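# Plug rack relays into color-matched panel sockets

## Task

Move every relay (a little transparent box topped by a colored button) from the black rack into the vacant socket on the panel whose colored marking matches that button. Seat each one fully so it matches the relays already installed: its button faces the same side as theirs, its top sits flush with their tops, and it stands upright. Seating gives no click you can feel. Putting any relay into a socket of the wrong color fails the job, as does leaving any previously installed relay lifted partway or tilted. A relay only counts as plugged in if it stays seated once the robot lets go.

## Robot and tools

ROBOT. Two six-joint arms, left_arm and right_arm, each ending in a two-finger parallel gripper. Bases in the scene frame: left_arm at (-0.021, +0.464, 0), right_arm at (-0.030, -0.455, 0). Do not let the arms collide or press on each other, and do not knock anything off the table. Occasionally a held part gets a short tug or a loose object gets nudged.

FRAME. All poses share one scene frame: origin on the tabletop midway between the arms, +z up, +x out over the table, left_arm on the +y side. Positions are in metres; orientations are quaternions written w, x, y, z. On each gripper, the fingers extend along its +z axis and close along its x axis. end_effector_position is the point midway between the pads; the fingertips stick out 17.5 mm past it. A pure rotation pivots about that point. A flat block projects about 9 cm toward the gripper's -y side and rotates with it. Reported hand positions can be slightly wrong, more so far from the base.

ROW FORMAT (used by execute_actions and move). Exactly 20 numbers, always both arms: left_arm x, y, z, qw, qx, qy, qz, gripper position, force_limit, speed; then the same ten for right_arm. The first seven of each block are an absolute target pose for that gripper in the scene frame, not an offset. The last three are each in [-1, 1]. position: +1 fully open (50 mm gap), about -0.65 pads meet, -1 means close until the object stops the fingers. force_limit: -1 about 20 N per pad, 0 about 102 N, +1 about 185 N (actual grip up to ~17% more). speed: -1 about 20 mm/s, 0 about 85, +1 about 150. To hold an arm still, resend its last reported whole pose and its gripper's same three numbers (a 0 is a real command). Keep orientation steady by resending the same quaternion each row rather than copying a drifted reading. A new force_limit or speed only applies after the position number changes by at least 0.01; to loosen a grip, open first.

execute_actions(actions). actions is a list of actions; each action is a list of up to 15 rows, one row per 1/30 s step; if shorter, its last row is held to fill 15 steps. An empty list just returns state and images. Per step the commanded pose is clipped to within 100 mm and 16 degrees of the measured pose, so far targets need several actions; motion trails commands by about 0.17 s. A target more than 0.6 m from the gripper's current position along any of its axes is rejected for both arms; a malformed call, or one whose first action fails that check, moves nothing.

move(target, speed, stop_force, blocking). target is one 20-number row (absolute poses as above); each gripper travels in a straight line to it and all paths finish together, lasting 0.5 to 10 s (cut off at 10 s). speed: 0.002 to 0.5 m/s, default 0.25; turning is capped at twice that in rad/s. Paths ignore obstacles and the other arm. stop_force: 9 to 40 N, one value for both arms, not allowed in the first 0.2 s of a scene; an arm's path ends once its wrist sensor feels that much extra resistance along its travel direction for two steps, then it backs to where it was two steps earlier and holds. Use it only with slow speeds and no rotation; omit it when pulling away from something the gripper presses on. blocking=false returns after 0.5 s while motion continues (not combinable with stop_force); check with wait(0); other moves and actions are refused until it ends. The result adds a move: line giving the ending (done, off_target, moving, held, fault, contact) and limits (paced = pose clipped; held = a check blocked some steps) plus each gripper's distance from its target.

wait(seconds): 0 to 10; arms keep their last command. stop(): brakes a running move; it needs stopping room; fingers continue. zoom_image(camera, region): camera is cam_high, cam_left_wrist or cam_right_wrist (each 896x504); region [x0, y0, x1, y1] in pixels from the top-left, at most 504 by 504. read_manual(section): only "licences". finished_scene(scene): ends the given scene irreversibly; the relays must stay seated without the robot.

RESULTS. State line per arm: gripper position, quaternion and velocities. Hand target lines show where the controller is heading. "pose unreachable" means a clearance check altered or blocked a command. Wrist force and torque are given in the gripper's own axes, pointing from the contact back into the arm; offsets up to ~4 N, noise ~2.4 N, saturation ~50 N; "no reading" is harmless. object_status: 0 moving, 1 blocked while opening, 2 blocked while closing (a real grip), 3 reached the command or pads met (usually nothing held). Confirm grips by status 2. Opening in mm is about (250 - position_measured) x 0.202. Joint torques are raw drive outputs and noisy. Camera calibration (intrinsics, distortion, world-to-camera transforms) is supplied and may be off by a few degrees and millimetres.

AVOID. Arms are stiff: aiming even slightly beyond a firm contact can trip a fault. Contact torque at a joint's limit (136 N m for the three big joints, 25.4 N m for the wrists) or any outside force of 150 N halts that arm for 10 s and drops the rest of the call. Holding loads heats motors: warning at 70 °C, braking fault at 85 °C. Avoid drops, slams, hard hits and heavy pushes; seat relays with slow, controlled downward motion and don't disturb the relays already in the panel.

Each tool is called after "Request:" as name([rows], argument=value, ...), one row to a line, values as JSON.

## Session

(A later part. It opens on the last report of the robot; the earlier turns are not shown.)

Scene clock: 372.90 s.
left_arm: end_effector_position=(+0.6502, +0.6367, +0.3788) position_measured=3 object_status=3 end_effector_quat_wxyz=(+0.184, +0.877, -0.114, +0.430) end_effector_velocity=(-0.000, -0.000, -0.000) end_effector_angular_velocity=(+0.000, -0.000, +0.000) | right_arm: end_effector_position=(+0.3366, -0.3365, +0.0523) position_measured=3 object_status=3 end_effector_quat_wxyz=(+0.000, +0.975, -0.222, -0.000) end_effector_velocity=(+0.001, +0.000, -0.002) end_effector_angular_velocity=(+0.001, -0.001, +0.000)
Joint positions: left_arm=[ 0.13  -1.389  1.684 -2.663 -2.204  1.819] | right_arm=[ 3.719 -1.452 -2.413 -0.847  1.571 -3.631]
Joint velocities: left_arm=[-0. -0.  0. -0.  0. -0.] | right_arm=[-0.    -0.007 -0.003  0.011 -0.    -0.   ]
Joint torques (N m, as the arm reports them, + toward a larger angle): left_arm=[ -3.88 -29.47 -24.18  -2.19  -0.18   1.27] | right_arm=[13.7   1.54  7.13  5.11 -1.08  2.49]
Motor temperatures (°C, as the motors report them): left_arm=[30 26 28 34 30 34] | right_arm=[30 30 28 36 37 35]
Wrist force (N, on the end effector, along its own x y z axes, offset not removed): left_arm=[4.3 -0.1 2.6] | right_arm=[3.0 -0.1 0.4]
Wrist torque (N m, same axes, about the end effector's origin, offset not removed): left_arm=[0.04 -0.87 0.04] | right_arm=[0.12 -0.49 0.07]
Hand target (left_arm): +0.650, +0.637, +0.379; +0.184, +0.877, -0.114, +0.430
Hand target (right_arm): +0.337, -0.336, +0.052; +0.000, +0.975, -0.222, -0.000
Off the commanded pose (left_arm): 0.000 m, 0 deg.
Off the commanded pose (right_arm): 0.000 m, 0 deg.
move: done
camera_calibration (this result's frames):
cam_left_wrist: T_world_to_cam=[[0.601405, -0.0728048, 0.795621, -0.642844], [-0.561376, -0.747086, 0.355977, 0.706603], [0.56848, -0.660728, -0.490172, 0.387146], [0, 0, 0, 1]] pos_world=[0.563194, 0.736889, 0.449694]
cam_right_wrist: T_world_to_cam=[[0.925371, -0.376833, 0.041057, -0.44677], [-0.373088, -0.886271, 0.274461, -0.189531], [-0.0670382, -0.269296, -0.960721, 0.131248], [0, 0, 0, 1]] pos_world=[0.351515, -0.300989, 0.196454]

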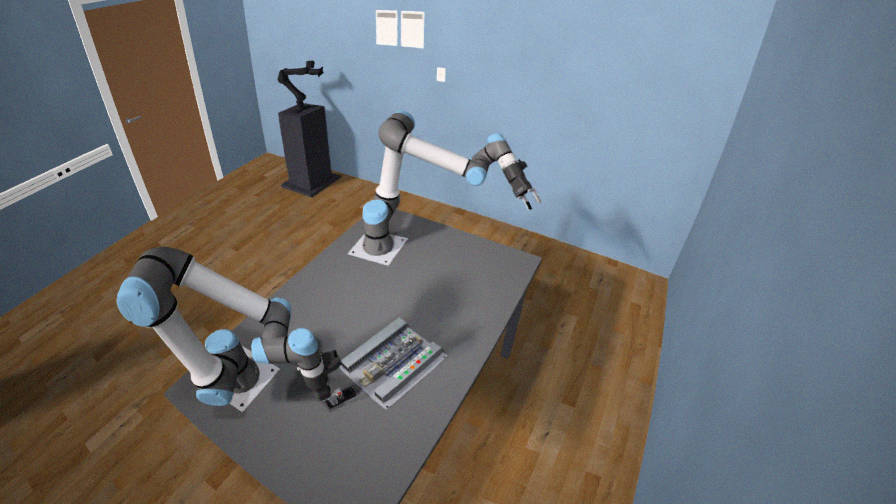

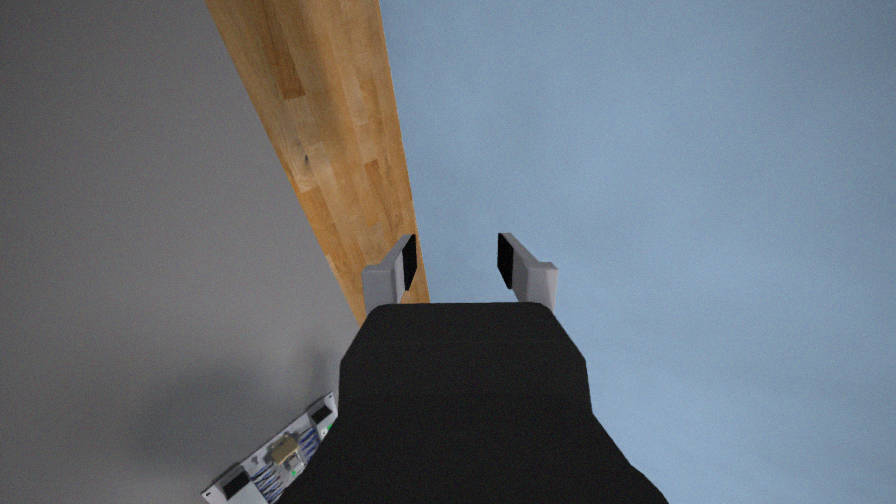

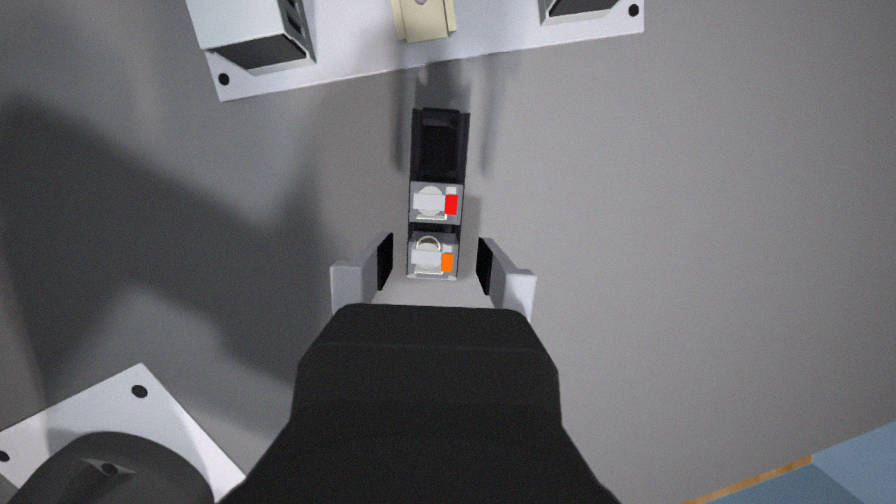

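Request:
execute_actions([
  [[0.6502,0.6367,0.3788,0.184,0.877,-0.114,0.430,1,0,0, 0.3370,-0.3358,0.052,0,0.975,-0.2224,0,1,-0.4,0]],
  [[0.6502,0.6367,0.3788,0.184,0.877,-0.114,0.430,1,0,0, 0.3370,-0.3358,0.052,0,0.975,-0.2224,0,-1,-0.4,-0.5]],
  [[0.6502,0.6367,0.3788,0.184,0.877,-0.114,0.430,1,0,0, 0.3370,-0.3358,0.052,0,0.975,-0.2224,0,-1,-0.4,-0.5]],
])

Request:
zoom_image(camera="cam_right_wrist", region=[360,150,520,310])

Scene clock: 384.53 s.
left_arm: end_effector_position=(+0.6502, +0.6367, +0.3788) position_measured=3 object_status=3 end_effector_quat_wxyz=(+0.184, +0.877, -0.114, +0.430) end_effector_velocity=(+0.001, +0.000, +0.002) end_effector_angular_velocity=(+0.001, -0.004, -0.000) | right_arm: end_effector_position=(+0.3370, -0.3358, +0.0520) position_measured=120 object_status=2 end_effector_quat_wxyz=(+0.000, +0.975, -0.222, +0.000) end_effector_velocity=(-0.000, -0.000, -0.000) end_effector_angular_velocity=(-0.000, +0.000, +0.000)
Joint positions: left_arm=[ 0.13  -1.389  1.684 -2.663 -2.204  1.819] | right_arm=[ 3.72  -1.454 -2.412 -0.846  1.571 -3.63 ]
Joint velocities: left_arm=[ 0.    -0.    -0.003 -0.001 -0.001 -0.   ] | right_arm=[ 0.  0. -0.  0.  0.  0.]
Joint torques (N m, as the arm reports them, + toward a larger angle): left_arm=[ -2.74 -29.75 -24.79  -2.3   -0.16   1.2 ] | right_arm=[13.69  1.85 31.83  4.8  -1.39  2.8 ]
Motor temperatures (°C, as the motors report them): left_arm=[30 26 28 34 30 34] | right_arm=[30 30 28 36 37 35]
Wrist force (N, on the end effector, along its own x y z axes, offset not removed): left_arm=[3.4 -0.8 0.9] | right_arm=[2.4 0.4 -0.3]
Wrist torque (N m, same axes, about the end effector's origin, offset not removed): left_arm=[-0.03 -0.69 0.10] | right_arm=[0.09 -0.42 -0.04]
Hand target (left_arm): +0.650, +0.637, +0.379; +0.184, +0.877, -0.114, +0.430
Hand target (right_arm): +0.337, -0.336, +0.052; +0.000, +0.975, -0.222, +0.000
Off the commanded pose (left_arm): 0.000 m, 0 deg.
Off the commanded pose (right_arm): 0.000 m, 0 deg.
camera_calibration (this result's frames):
cam_left_wrist: T_world_to_cam=[[0.601404, -0.072805, 0.795621, -0.642844], [-0.561376, -0.747086, 0.355977, 0.706603], [0.56848, -0.660728, -0.490172, 0.387146], [0, 0, 0, 1]] pos_world=[0.563194, 0.736889, 0.449694]
cam_right_wrist: T_world_to_cam=[[0.925371, -0.376825, 0.0411291, -0.44688], [-0.373101, -0.886272, 0.274439, -0.188708], [-0.0669639, -0.269303, -0.960725, 0.131133], [0, 0, 0, 1]] pos_world=[0.351904, -0.300328, 0.196151]

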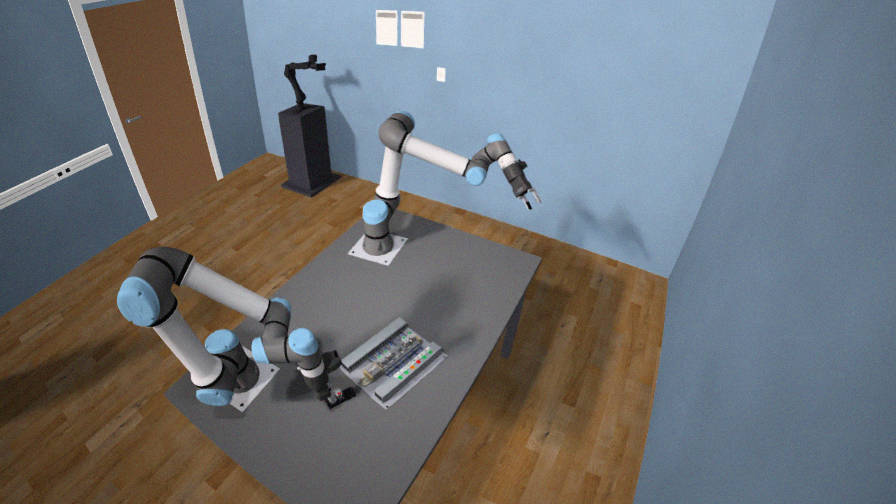

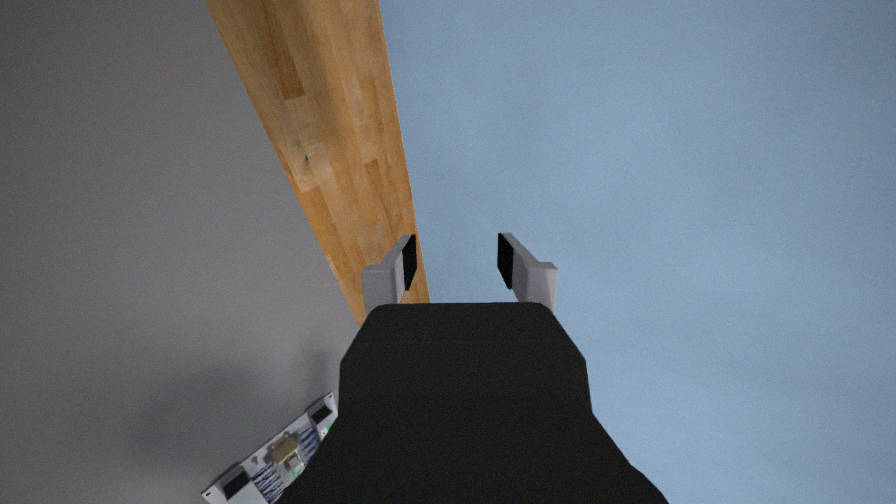

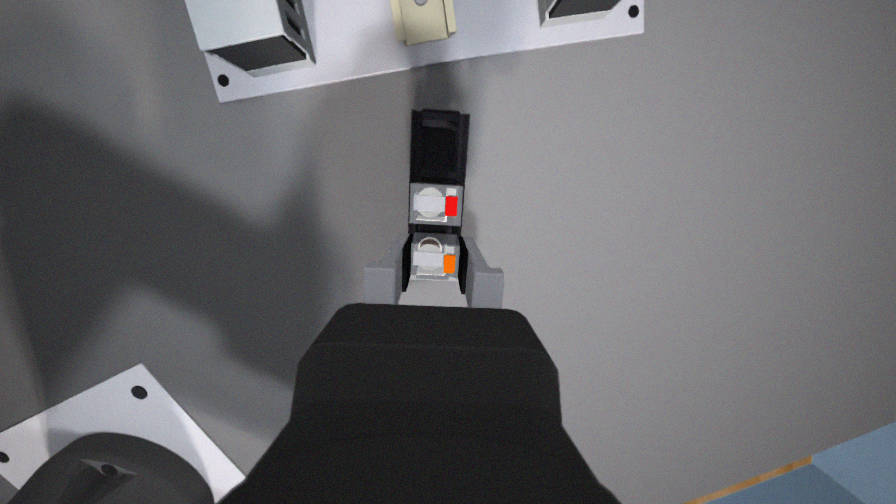

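Region (360, 150, 520, 310) of cam_right_wrist's 896x504 image, scaled by 3.150, with more detail than that image has.

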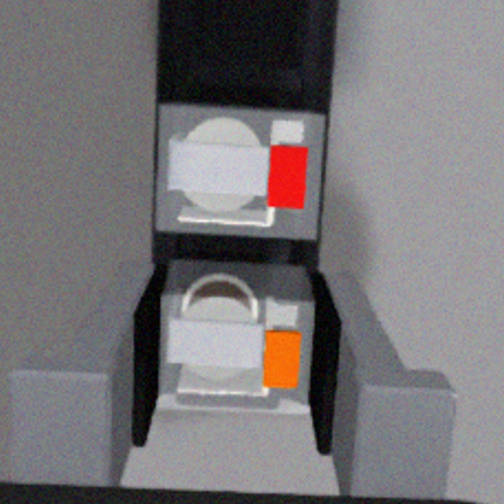

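Request:
move(target=[0.6502,0.6367,0.3788,0.184,0.877,-0.114,0.430,1,0,0, 0.3370,-0.3358,0.078,0,0.975,-0.2224,0,-1,-0.4,-0.5], speed=0.04)

Request:
move(target=[0.6502,0.6367,0.3788,0.184,0.877,-0.114,0.430,1,0,0, 0.3400,-0.3250,0.145,0,0.975,-0.2224,0,-1,-0.4,-0.5], speed=0.15)

Request:
move(target=[0.6502,0.6367,0.3788,0.184,0.877,-0.114,0.430,1,0,0, 0.4176,-0.0603,0.145,0,-0.1123,-0.9937,0,-1,-0.4,-0.5], speed=0.4)

Scene clock: 388.63 s.
left_arm: end_effector_position=(+0.6502, +0.6367, +0.3788) position_measured=3 object_status=3 end_effector_quat_wxyz=(+0.184, +0.877, -0.114, +0.430) end_effector_velocity=(+0.000, -0.000, +0.001) end_effector_angular_velocity=(+0.000, -0.002, -0.001) | right_arm: end_effector_position=(+0.3371, -0.3358, +0.0777) position_measured=120 object_status=2 end_effector_quat_wxyz=(-0.000, +0.975, -0.222, +0.000) end_effector_velocity=(+0.000, +0.000, +0.003) end_effector_angular_velocity=(+0.000, -0.001, +0.000)
Joint positions: left_arm=[ 0.13  -1.389  1.684 -2.663 -2.204  1.819] | right_arm=[ 3.72  -1.399 -2.372 -0.941  1.571 -3.63 ]
Joint velocities: left_arm=[-0.001  0.    -0.    -0.001 -0.    -0.   ] | right_arm=[ 0.     0.005  0.004 -0.009  0.    -0.   ]
Joint torques (N m, as the arm reports them, + toward a larger angle): left_arm=[ -2.89 -30.14 -25.62  -2.43  -0.41   1.27] | right_arm=[ 0.41 24.53 33.47  1.97  0.36 -2.44]
Motor temperatures (°C, as the motors report them): left_arm=[30 26 28 34 30 34] | right_arm=[30 30 28 36 37 35]
Wrist force (N, on the end effector, along its own x y z axes, offset not removed): left_arm=[2.7 -0.6 1.3] | right_arm=[0.6 -0.4 0.7]
Wrist torque (N m, same axes, about the end effector's origin, offset not removed): left_arm=[0.01 -0.59 0.09] | right_arm=[0.01 -0.10 0.07]
Hand target (left_arm): +0.650, +0.637, +0.379; +0.184, +0.877, -0.114, +0.430
Hand target (right_arm): +0.337, -0.336, +0.078; -0.000, +0.975, -0.222, +0.000
Off the commanded pose (left_arm): 0.000 m, 0 deg.
Off the commanded pose (right_arm): 0.000 m, 0 deg.
move: done
camera_calibration (this result's frames):
cam_left_wrist: T_world_to_cam=[[0.601404, -0.0728048, 0.795621, -0.642844], [-0.561376, -0.747086, 0.355977, 0.706603], [0.56848, -0.660728, -0.490172, 0.387146], [0, 0, 0, 1]] pos_world=[0.563194, 0.736889, 0.449694]
cam_right_wrist: T_world_to_cam=[[0.925373, -0.376818, 0.0411507, -0.447979], [-0.373103, -0.886282, 0.274405, -0.195696], [-0.0669295, -0.26928, -0.960733, 0.155837], [0, 0, 0, 1]] pos_world=[0.351963, -0.300284, 0.221852]

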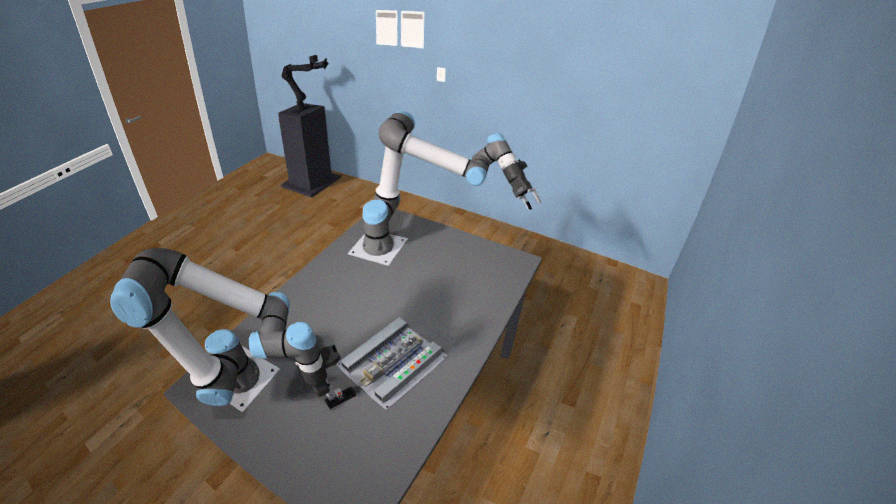

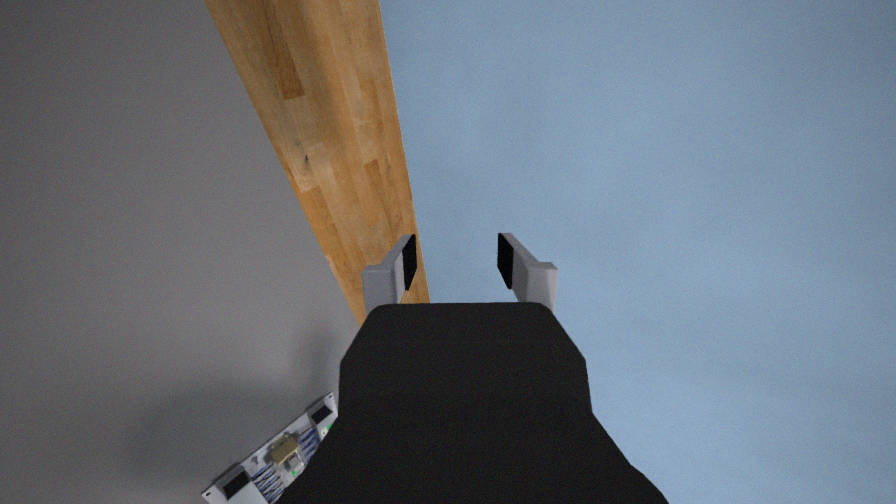

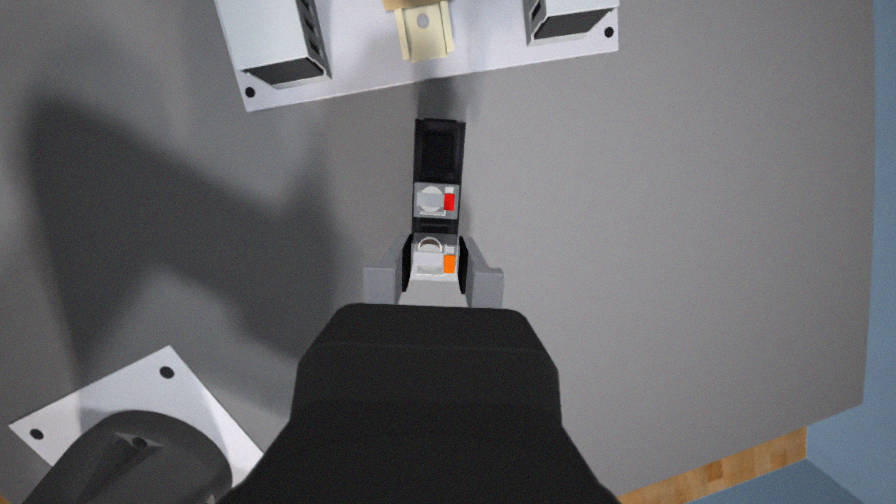

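Scene clock: 389.63 s.
left_arm: end_effector_position=(+0.6502, +0.6367, +0.3788) position_measured=3 object_status=3 end_effector_quat_wxyz=(+0.184, +0.877, -0.114, +0.430) end_effector_velocity=(-0.000, -0.000, -0.000) end_effector_angular_velocity=(-0.000, -0.000, -0.001) | right_arm: end_effector_position=(+0.3402, -0.3249, +0.1447) position_measured=120 object_status=2 end_effector_quat_wxyz=(-0.000, +0.975, -0.222, +0.000) end_effector_velocity=(-0.000, -0.000, +0.002) end_effector_angular_velocity=(-0.003, +0.003, +0.000)
Joint positions: left_arm=[ 0.13  -1.389  1.684 -2.663 -2.204  1.819] | right_arm=[ 3.739 -1.311 -2.24  -1.162  1.571 -3.61 ]
Joint velocities: left_arm=[-0.     0.     0.001 -0.001 -0.001 -0.   ] | right_arm=[ 0.001  0.001  0.006 -0.01  -0.001  0.001]
Joint torques (N m, as the arm reports them, + toward a larger angle): left_arm=[ -3.37 -30.89 -25.02  -2.34  -0.3    1.1 ] | right_arm=[12.56 25.21 36.    1.59 -1.68  2.51]
Motor temperatures (°C, as the motors report them): left_arm=[30 26 28 34 30 34] | right_arm=[30 30 28 36 37 35]
Wrist force (N, on the end effector, along its own x y z axes, offset not removed): left_arm=[3.7 -0.8 0.3] | right_arm=[2.8 -0.3 0.9]
Wrist torque (N m, same axes, about the end effector's origin, offset not removed): left_arm=[-0.11 -0.89 0.00] | right_arm=[0.04 -0.49 -0.05]
Hand target (left_arm): +0.650, +0.637, +0.379; +0.184, +0.877, -0.114, +0.430
Hand target (right_arm): +0.340, -0.325, +0.145; +0.000, +0.975, -0.222, +0.000
Off the commanded pose (left_arm): 0.000 m, 0 deg.
Off the commanded pose (right_arm): 0.000 m, 0 deg.
move: done
camera_calibration (this result's frames):
cam_left_wrist: T_world_to_cam=[[0.601404, -0.072805, 0.795621, -0.642844], [-0.561376, -0.747086, 0.355977, 0.706603], [0.56848, -0.660728, -0.490172, 0.387146], [0, 0, 0, 1]] pos_world=[0.563194, 0.736889, 0.449694]
cam_right_wrist: T_world_to_cam=[[0.925371, -0.376821, 0.0411631, -0.449521], [-0.373112, -0.886291, 0.274364, -0.203325], [-0.0669036, -0.269247, -0.960744, 0.223316], [0, 0, 0, 1]] pos_world=[0.355051, -0.289467, 0.288838]

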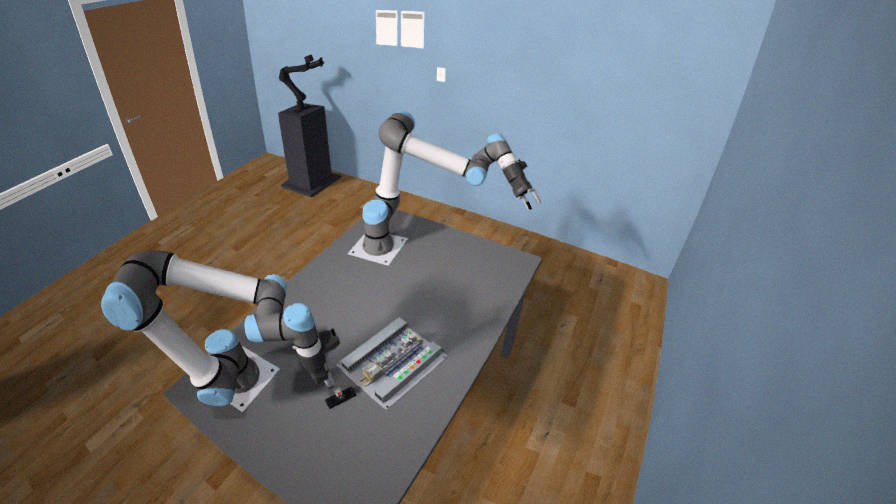

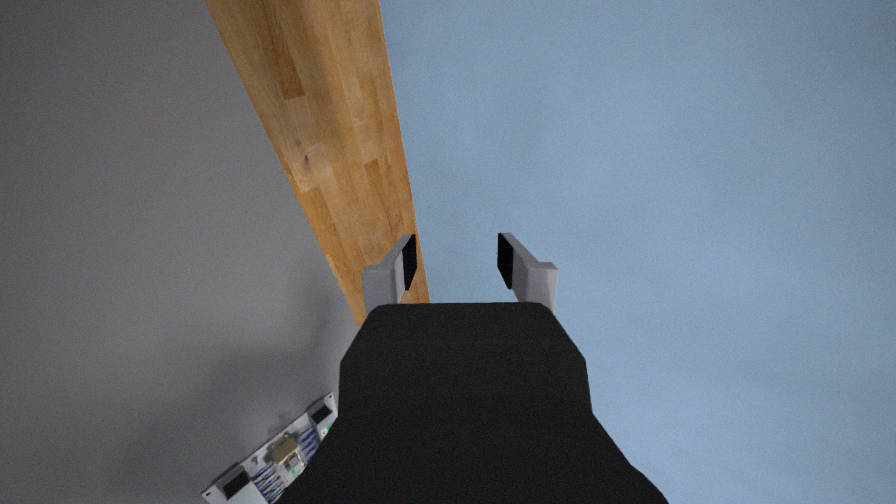

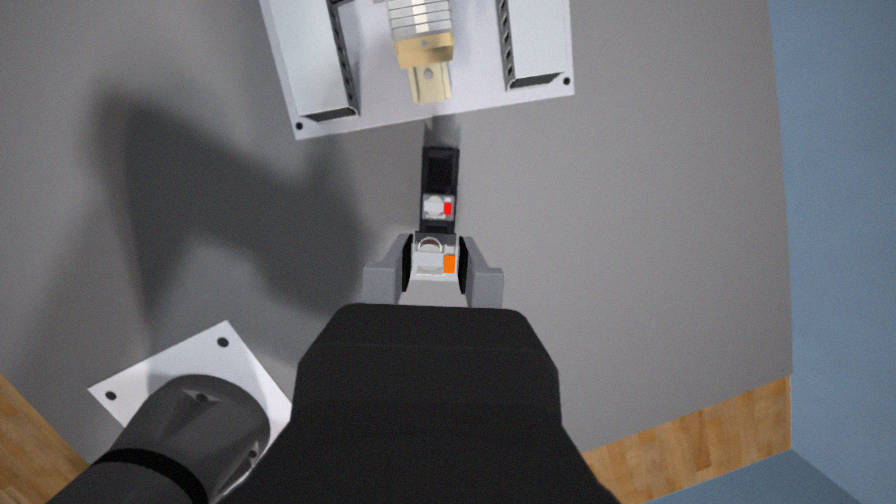

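Scene clock: 393.90 s.
left_arm: end_effector_position=(+0.6502, +0.6367, +0.3788) position_measured=3 object_status=3 end_effector_quat_wxyz=(+0.184, +0.877, -0.114, +0.430) end_effector_velocity=(+0.000, +0.000, +0.000) end_effector_angular_velocity=(+0.001, -0.000, +0.000) | right_arm: end_effector_position=(+0.4178, -0.0606, +0.1447) position_measured=120 object_status=2 end_effector_quat_wxyz=(+0.000, +0.112, +0.994, -0.000) end_effector_velocity=(+0.001, +0.001, -0.000) end_effector_angular_velocity=(-0.000, -0.001, -0.013)
Joint positions: left_arm=[ 0.13  -1.389  1.684 -2.663 -2.204  1.819] | right_arm=[ 4.049 -1.904 -1.621 -1.187  1.57  -0.384]
Joint velocities: left_arm=[-0.    -0.    -0.001  0.     0.001  0.   ] | right_arm=[ 0.    -0.003  0.005 -0.001 -0.001  0.014]
Joint torques (N m, as the arm reports them, + toward a larger angle): left_arm=[ -3.93 -29.7  -25.48  -2.45  -0.55   1.51] | right_arm=[14.87 28.04 35.6   1.89 -1.54  2.71]
Motor temperatures (°C, as the motors report them): left_arm=[30 26 28 34 30 34] | right_arm=[30 30 28 36 37 35]
Wrist force (N, on the end effector, along its own x y z axes, offset not removed): left_arm=[2.3 -0.2 1.3] | right_arm=[1.3 -1.1 1.3]
Wrist torque (N m, same axes, about the end effector's origin, offset not removed): left_arm=[0.04 -0.50 0.13] | right_arm=[-0.02 -0.25 0.06]
Hand target (left_arm): +0.650, +0.637, +0.379; +0.184, +0.877, -0.114, +0.430
Hand target (right_arm): +0.418, -0.060, +0.145; +0.000, +0.112, +0.994, -0.000
Off the commanded pose (left_arm): 0.000 m, 0 deg.
Off the commanded pose (right_arm): 0.000 m, 0 deg.
move: done
camera_calibration (this result's frames):
cam_left_wrist: T_world_to_cam=[[0.601404, -0.072805, 0.795621, -0.642844], [-0.561376, -0.747086, 0.355977, 0.706603], [0.56848, -0.660728, -0.490172, 0.387146], [0, 0, 0, 1]] pos_world=[0.563194, 0.736889, 0.449694]
cam_right_wrist: T_world_to_cam=[[-0.986115, 0.160969, 0.0408075, 0.409451], [0.165972, 0.9473, 0.274, -0.0541405], [0.00544851, 0.276968, -0.960864, 0.302548], [0, 0, 0, 1]] pos_world=[0.411103, -0.0984177, 0.288833]

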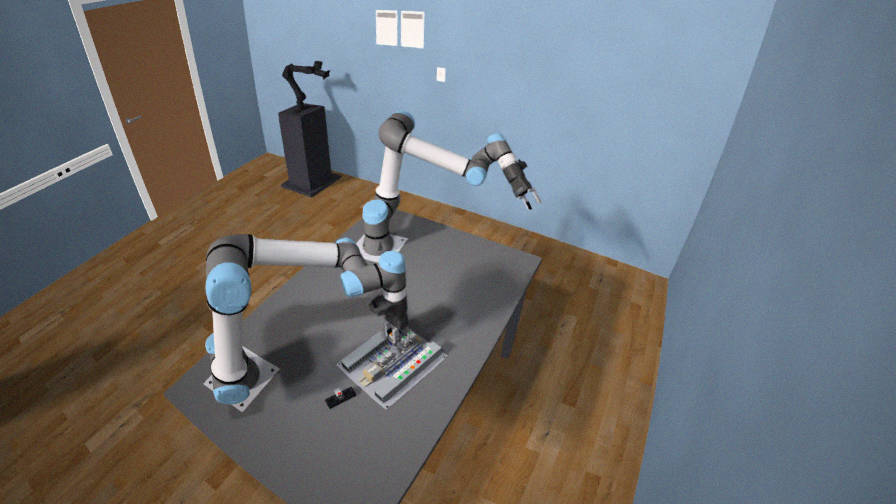

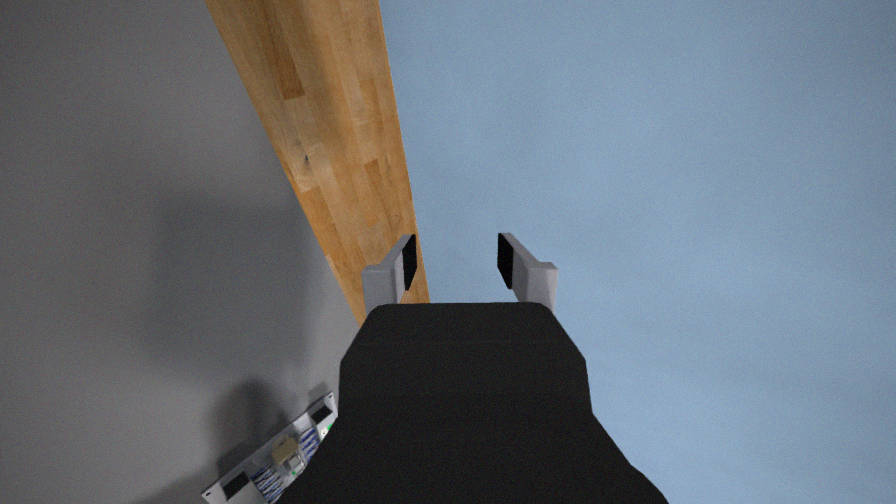

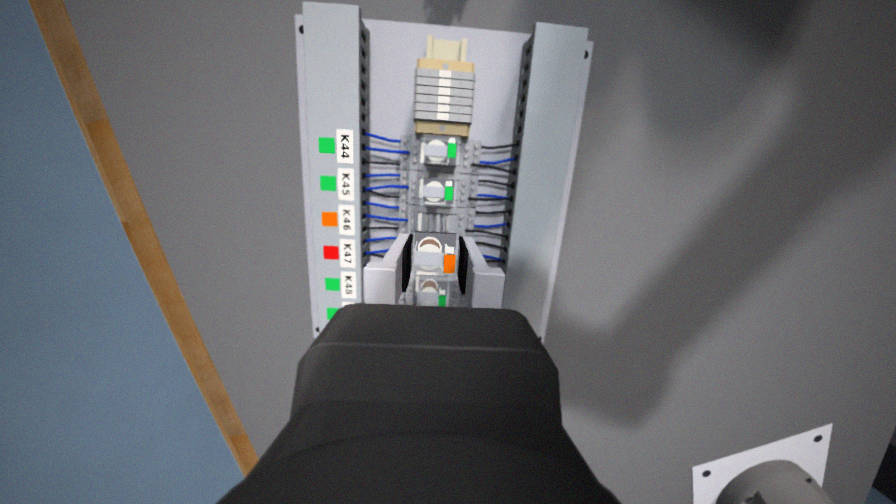

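Request:
move(target=[0.6502,0.6367,0.3788,0.184,0.877,-0.114,0.430,1,0,0, 0.4176,-0.0603,0.092,0,0.1123,0.9937,0,-1,-0.4,-0.5], speed=0.08)

Request:
zoom_image(camera="cam_right_wrist", region=[360,150,520,310])

Scene clock: 397.03 s.
left_arm: end_effector_position=(+0.6502, +0.6367, +0.3788) position_measured=3 object_status=3 end_effector_quat_wxyz=(+0.184, +0.877, -0.114, +0.430) end_effector_velocity=(-0.000, -0.000, -0.001) end_effector_angular_velocity=(-0.001, +0.002, +0.000) | right_arm: end_effector_position=(+0.4175, -0.0604, +0.0923) position_measured=120 object_status=2 end_effector_quat_wxyz=(-0.000, +0.112, +0.994, -0.000) end_effector_velocity=(+0.000, -0.000, -0.002) end_effector_angular_velocity=(+0.000, -0.000, -0.000)
Joint positions: left_arm=[ 0.13  -1.389  1.684 -2.663 -2.204  1.819] | right_arm=[ 4.049 -1.957 -1.694 -1.061  1.571 -0.382]
Joint velocities: left_arm=[ 0.    -0.     0.001  0.    -0.    -0.   ] | right_arm=[-0.    -0.003 -0.003  0.006 -0.    -0.   ]
Joint torques (N m, as the arm reports them, + toward a larger angle): left_arm=[ -3.58 -30.62 -26.18  -2.36  -0.41   1.29] | right_arm=[12.79 29.28 10.87  5.13  1.3   2.48]
Motor temperatures (°C, as the motors report them): left_arm=[30 26 28 34 30 34] | right_arm=[30 30 28 36 37 35]
Wrist force (N, on the end effector, along its own x y z axes, offset not removed): left_arm=[3.3 -0.2 1.5] | right_arm=[2.9 0.6 0.8]
Wrist torque (N m, same axes, about the end effector's origin, offset not removed): left_arm=[0.05 -0.67 0.08] | right_arm=[0.15 -0.54 -0.07]
Hand target (left_arm): +0.650, +0.637, +0.379; +0.184, +0.877, -0.114, +0.430
Hand target (right_arm): +0.418, -0.060, +0.092; -0.000, +0.112, +0.994, -0.000
Off the commanded pose (left_arm): 0.000 m, 0 deg.
Off the commanded pose (right_arm): 0.000 m, 0 deg.
move: done
camera_calibration (this result's frames):
cam_left_wrist: T_world_to_cam=[[0.601404, -0.0728051, 0.795621, -0.642844], [-0.561376, -0.747086, 0.355977, 0.706603], [0.56848, -0.660728, -0.490172, 0.387146], [0, 0, 0, 1]] pos_world=[0.563194, 0.736889, 0.449694]
cam_right_wrist: T_world_to_cam=[[-0.985868, 0.162393, 0.0411406, 0.411274], [0.16743, 0.946926, 0.274407, -0.0405868], [0.00560481, 0.277417, -0.960733, 0.252135], [0, 0, 0, 1]] pos_world=[0.410844, -0.0983021, 0.236452]

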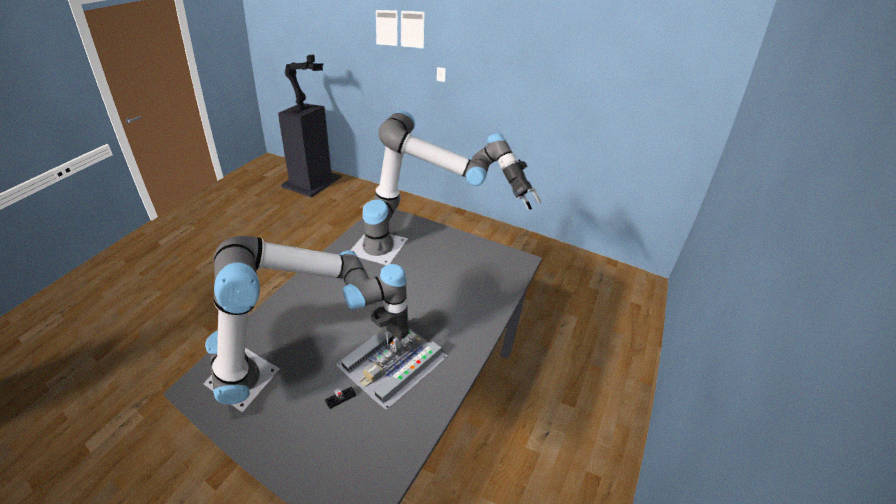

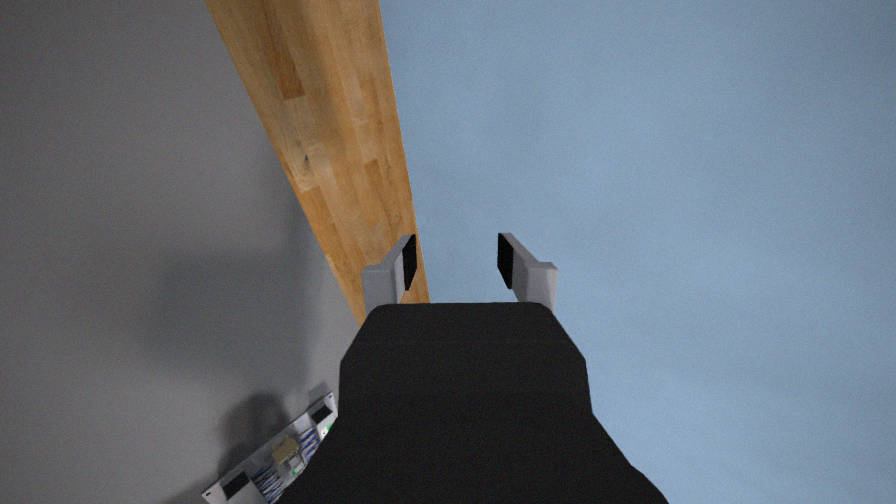

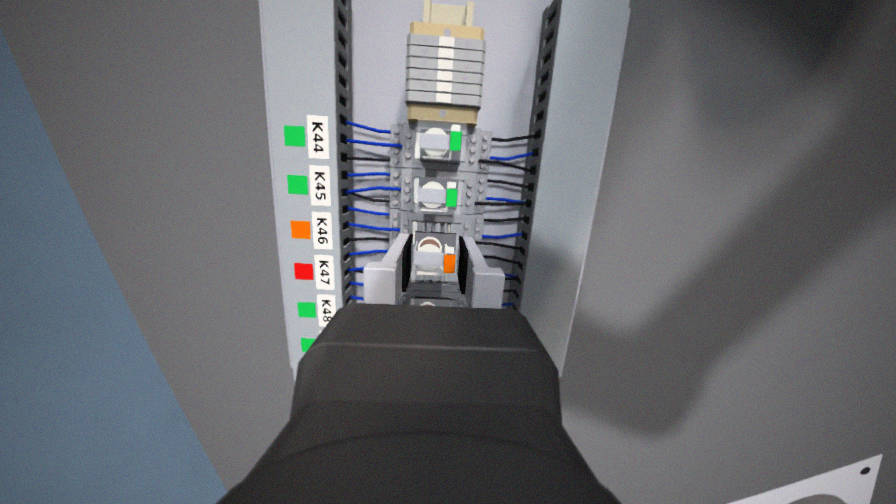

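Region (360, 150, 520, 310) of cam_right_wrist's 896x504 image, scaled by 3.150, with more detail than that image has.

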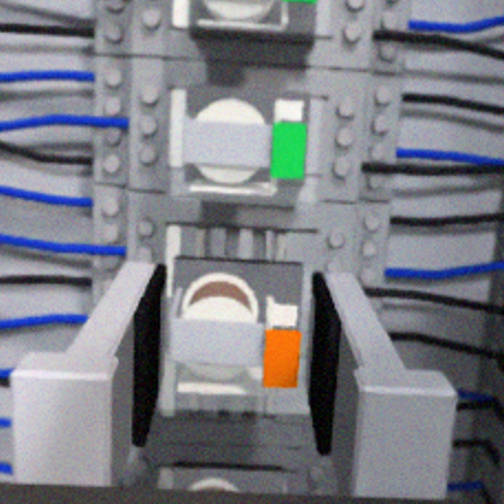

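Request:
move(target=[0.6502,0.6367,0.3788,0.184,0.877,-0.114,0.430,1,0,0, 0.4176,-0.0603,0.0785,0,0.1123,0.9937,0,-1,-0.4,-0.5], speed=0.008, stop_force=12)

Scene clock: 401.30 s.
left_arm: end_effector_position=(+0.6502, +0.6367, +0.3788) position_measured=3 object_status=3 end_effector_quat_wxyz=(+0.184, +0.877, -0.114, +0.430) end_effector_velocity=(+0.000, -0.000, -0.000) end_effector_angular_velocity=(+0.000, +0.001, +0.000) | right_arm: end_effector_position=(+0.4176, -0.0603, +0.0788) position_measured=120 object_status=2 end_effector_quat_wxyz=(+0.000, +0.112, +0.994, +0.000) end_effector_velocity=(-0.000, -0.001, -0.000) end_effector_angular_velocity=(-0.002, +0.002, +0.000)
Joint positions: left_arm=[ 0.13  -1.389  1.684 -2.663 -2.204  1.819] | right_arm=[ 4.049 -1.973 -1.709 -1.029  1.571 -0.382]
Joint velocities: left_arm=[-0.  0.  0.  0.  0. -0.] | right_arm=[-0.     0.     0.    -0.003  0.    -0.   ]
Joint torques (N m, as the arm reports them, + toward a larger angle): left_arm=[ -3.42 -30.55 -25.1   -2.49  -0.5    1.32] | right_arm=[ 5.76 31.88 15.88  1.39  1.34 -1.9 ]
Motor temperatures (°C, as the motors report them): left_arm=[30 26 28 34 30 34] | right_arm=[30 30 28 36 37 35]
Wrist force (N, on the end effector, along its own x y z axes, offset not removed): left_arm=[2.4 -0.3 0.6] | right_arm=[1.4 -2.7 -20.1]
Wrist torque (N m, same axes, about the end effector's origin, offset not removed): left_arm=[-0.02 -0.49 0.03] | right_arm=[0.39 0.17 0.03]
Hand target (left_arm): +0.650, +0.637, +0.379; +0.184, +0.877, -0.114, +0.430
Hand target (right_arm): +0.418, -0.060, +0.079; +0.000, +0.112, +0.994, +0.000
Off the commanded pose (left_arm): 0.000 m, 0 deg.
Off the commanded pose (right_arm): 0.000 m, 0 deg.
move: contact (right_arm)
camera_calibration (this result's frames):
cam_left_wrist: T_world_to_cam=[[0.601405, -0.0728048, 0.795621, -0.642844], [-0.561376, -0.747086, 0.355977, 0.706603], [0.56848, -0.660728, -0.490172, 0.387146], [0, 0, 0, 1]] pos_world=[0.563194, 0.736889, 0.449694]
cam_right_wrist: T_world_to_cam=[[-0.98587, 0.162391, 0.0411135, 0.411876], [0.16742, 0.946911, 0.274464, -0.0369856], [0.00563972, 0.277469, -0.960718, 0.239159], [0, 0, 0, 1]] pos_world=[0.4109, -0.0982222, 0.222982]

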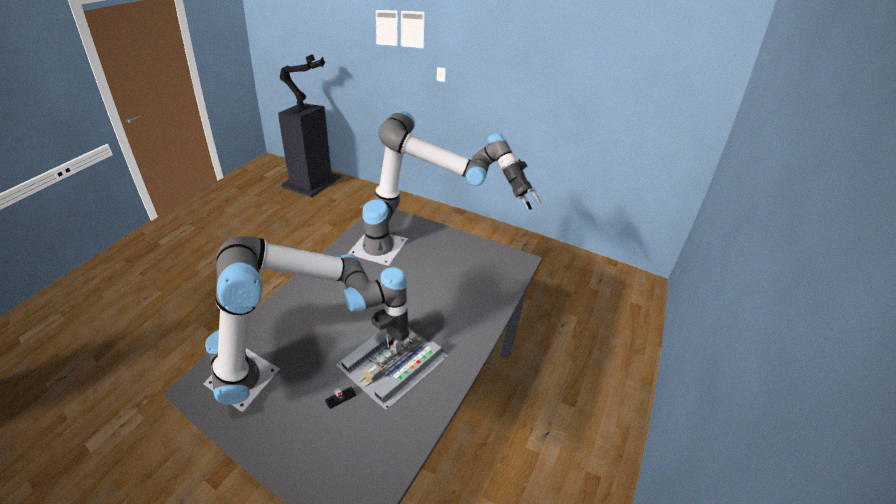

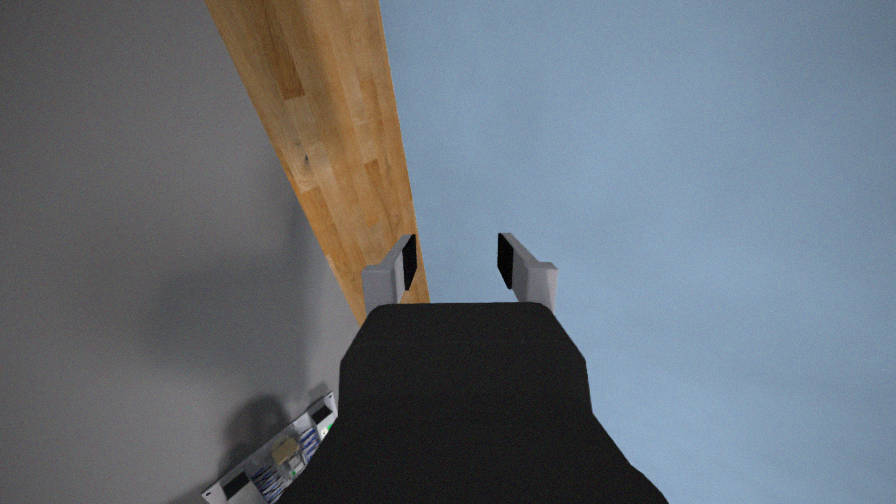

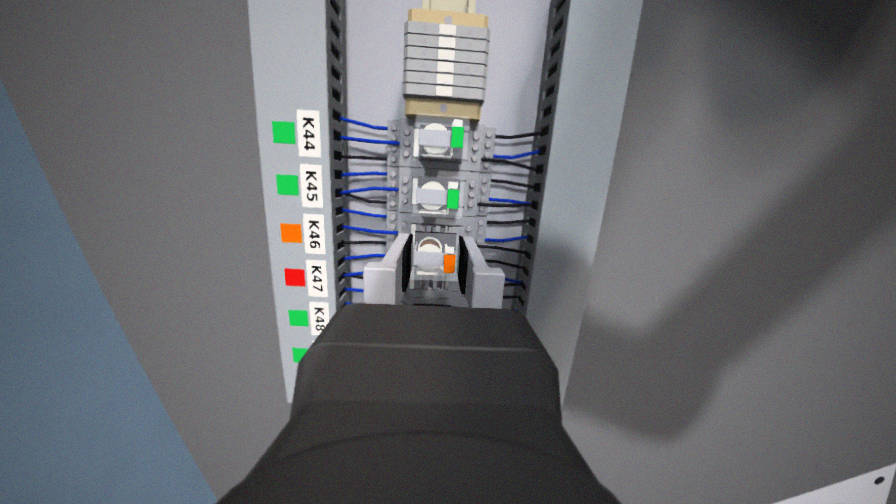

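Request:
move(target=[0.6502,0.6367,0.3788,0.184,0.877,-0.114,0.430,1,0,0, 0.4175,-0.0607,0.072,0,0.1123,0.9937,0,-1,-0.4,-0.5], speed=0.003, stop_force=20)

Scene clock: 411.13 s.
left_arm: end_effector_position=(+0.6502, +0.6367, +0.3788) position_measured=3 object_status=3 end_effector_quat_wxyz=(+0.184, +0.877, -0.114, +0.430) end_effector_velocity=(-0.000, +0.000, -0.001) end_effector_angular_velocity=(-0.000, +0.002, +0.000) | right_arm: end_effector_position=(+0.4176, -0.0603, +0.0784) position_measured=120 object_status=2 end_effector_quat_wxyz=(+0.000, +0.112, +0.994, +0.000) end_effector_velocity=(-0.000, -0.000, +0.000) end_effector_angular_velocity=(-0.001, +0.001, -0.000)
Joint positions: left_arm=[ 0.13  -1.389  1.684 -2.663 -2.204  1.819] | right_arm=[ 4.049 -1.974 -1.71  -1.028  1.571 -0.382]
Joint velocities: left_arm=[-0.    -0.     0.001  0.     0.    -0.   ] | right_arm=[-0.     0.001  0.    -0.002  0.    -0.   ]
Joint torques (N m, as the arm reports them, + toward a larger angle): left_arm=[ -4.51 -30.12 -25.3   -2.8   -0.43   1.14] | right_arm=[ 3.8  25.13 15.65  0.66  1.16 -2.15]
Motor temperatures (°C, as the motors report them): left_arm=[30 26 28 34 30 34] | right_arm=[30 30 28 36 37 35]
Wrist force (N, on the end effector, along its own x y z axes, offset not removed): left_arm=[3.3 -1.2 0.6] | right_arm=[4.1 -6.6 -42.6]
Wrist torque (N m, same axes, about the end effector's origin, offset not removed): left_arm=[-0.06 -0.72 0.10] | right_arm=[0.32 -0.01 -0.02]
Hand target (left_arm): +0.650, +0.637, +0.379; +0.184, +0.877, -0.114, +0.430
Hand target (right_arm): +0.418, -0.060, +0.079; +0.000, +0.112, +0.994, +0.000
Off the commanded pose (left_arm): 0.000 m, 0 deg.
Off the commanded pose (right_arm): 0.006 m, 0 deg.
move: contact (right_arm)
camera_calibration (this result's frames):
cam_left_wrist: T_world_to_cam=[[0.601404, -0.0728048, 0.795621, -0.642844], [-0.561376, -0.747086, 0.355977, 0.706603], [0.56848, -0.660728, -0.490172, 0.387146], [0, 0, 0, 1]] pos_world=[0.563194, 0.736889, 0.449694]
cam_right_wrist: T_world_to_cam=[[-0.985884, 0.162355, 0.0409092, 0.411941], [0.167325, 0.946805, 0.274885, -0.0369162], [0.00589583, 0.27785, -0.960606, 0.238619], [0, 0, 0, 1]] pos_world=[0.410896, -0.0982285, 0.222515]

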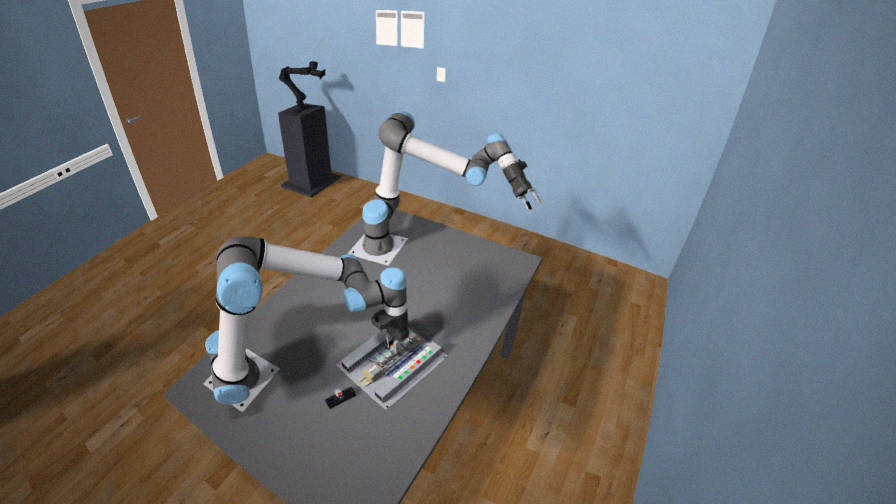

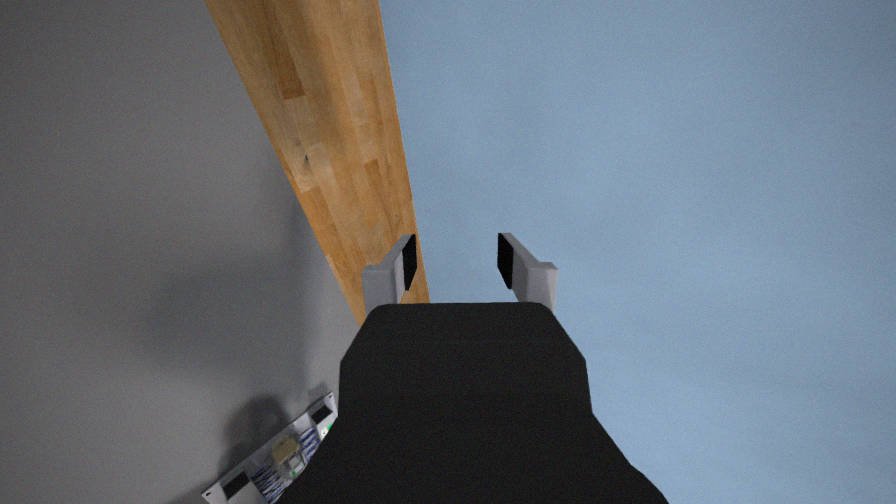

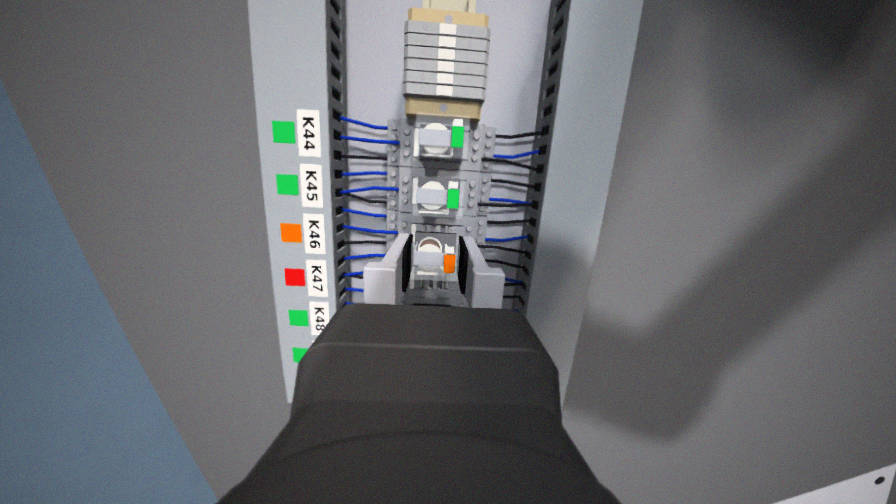

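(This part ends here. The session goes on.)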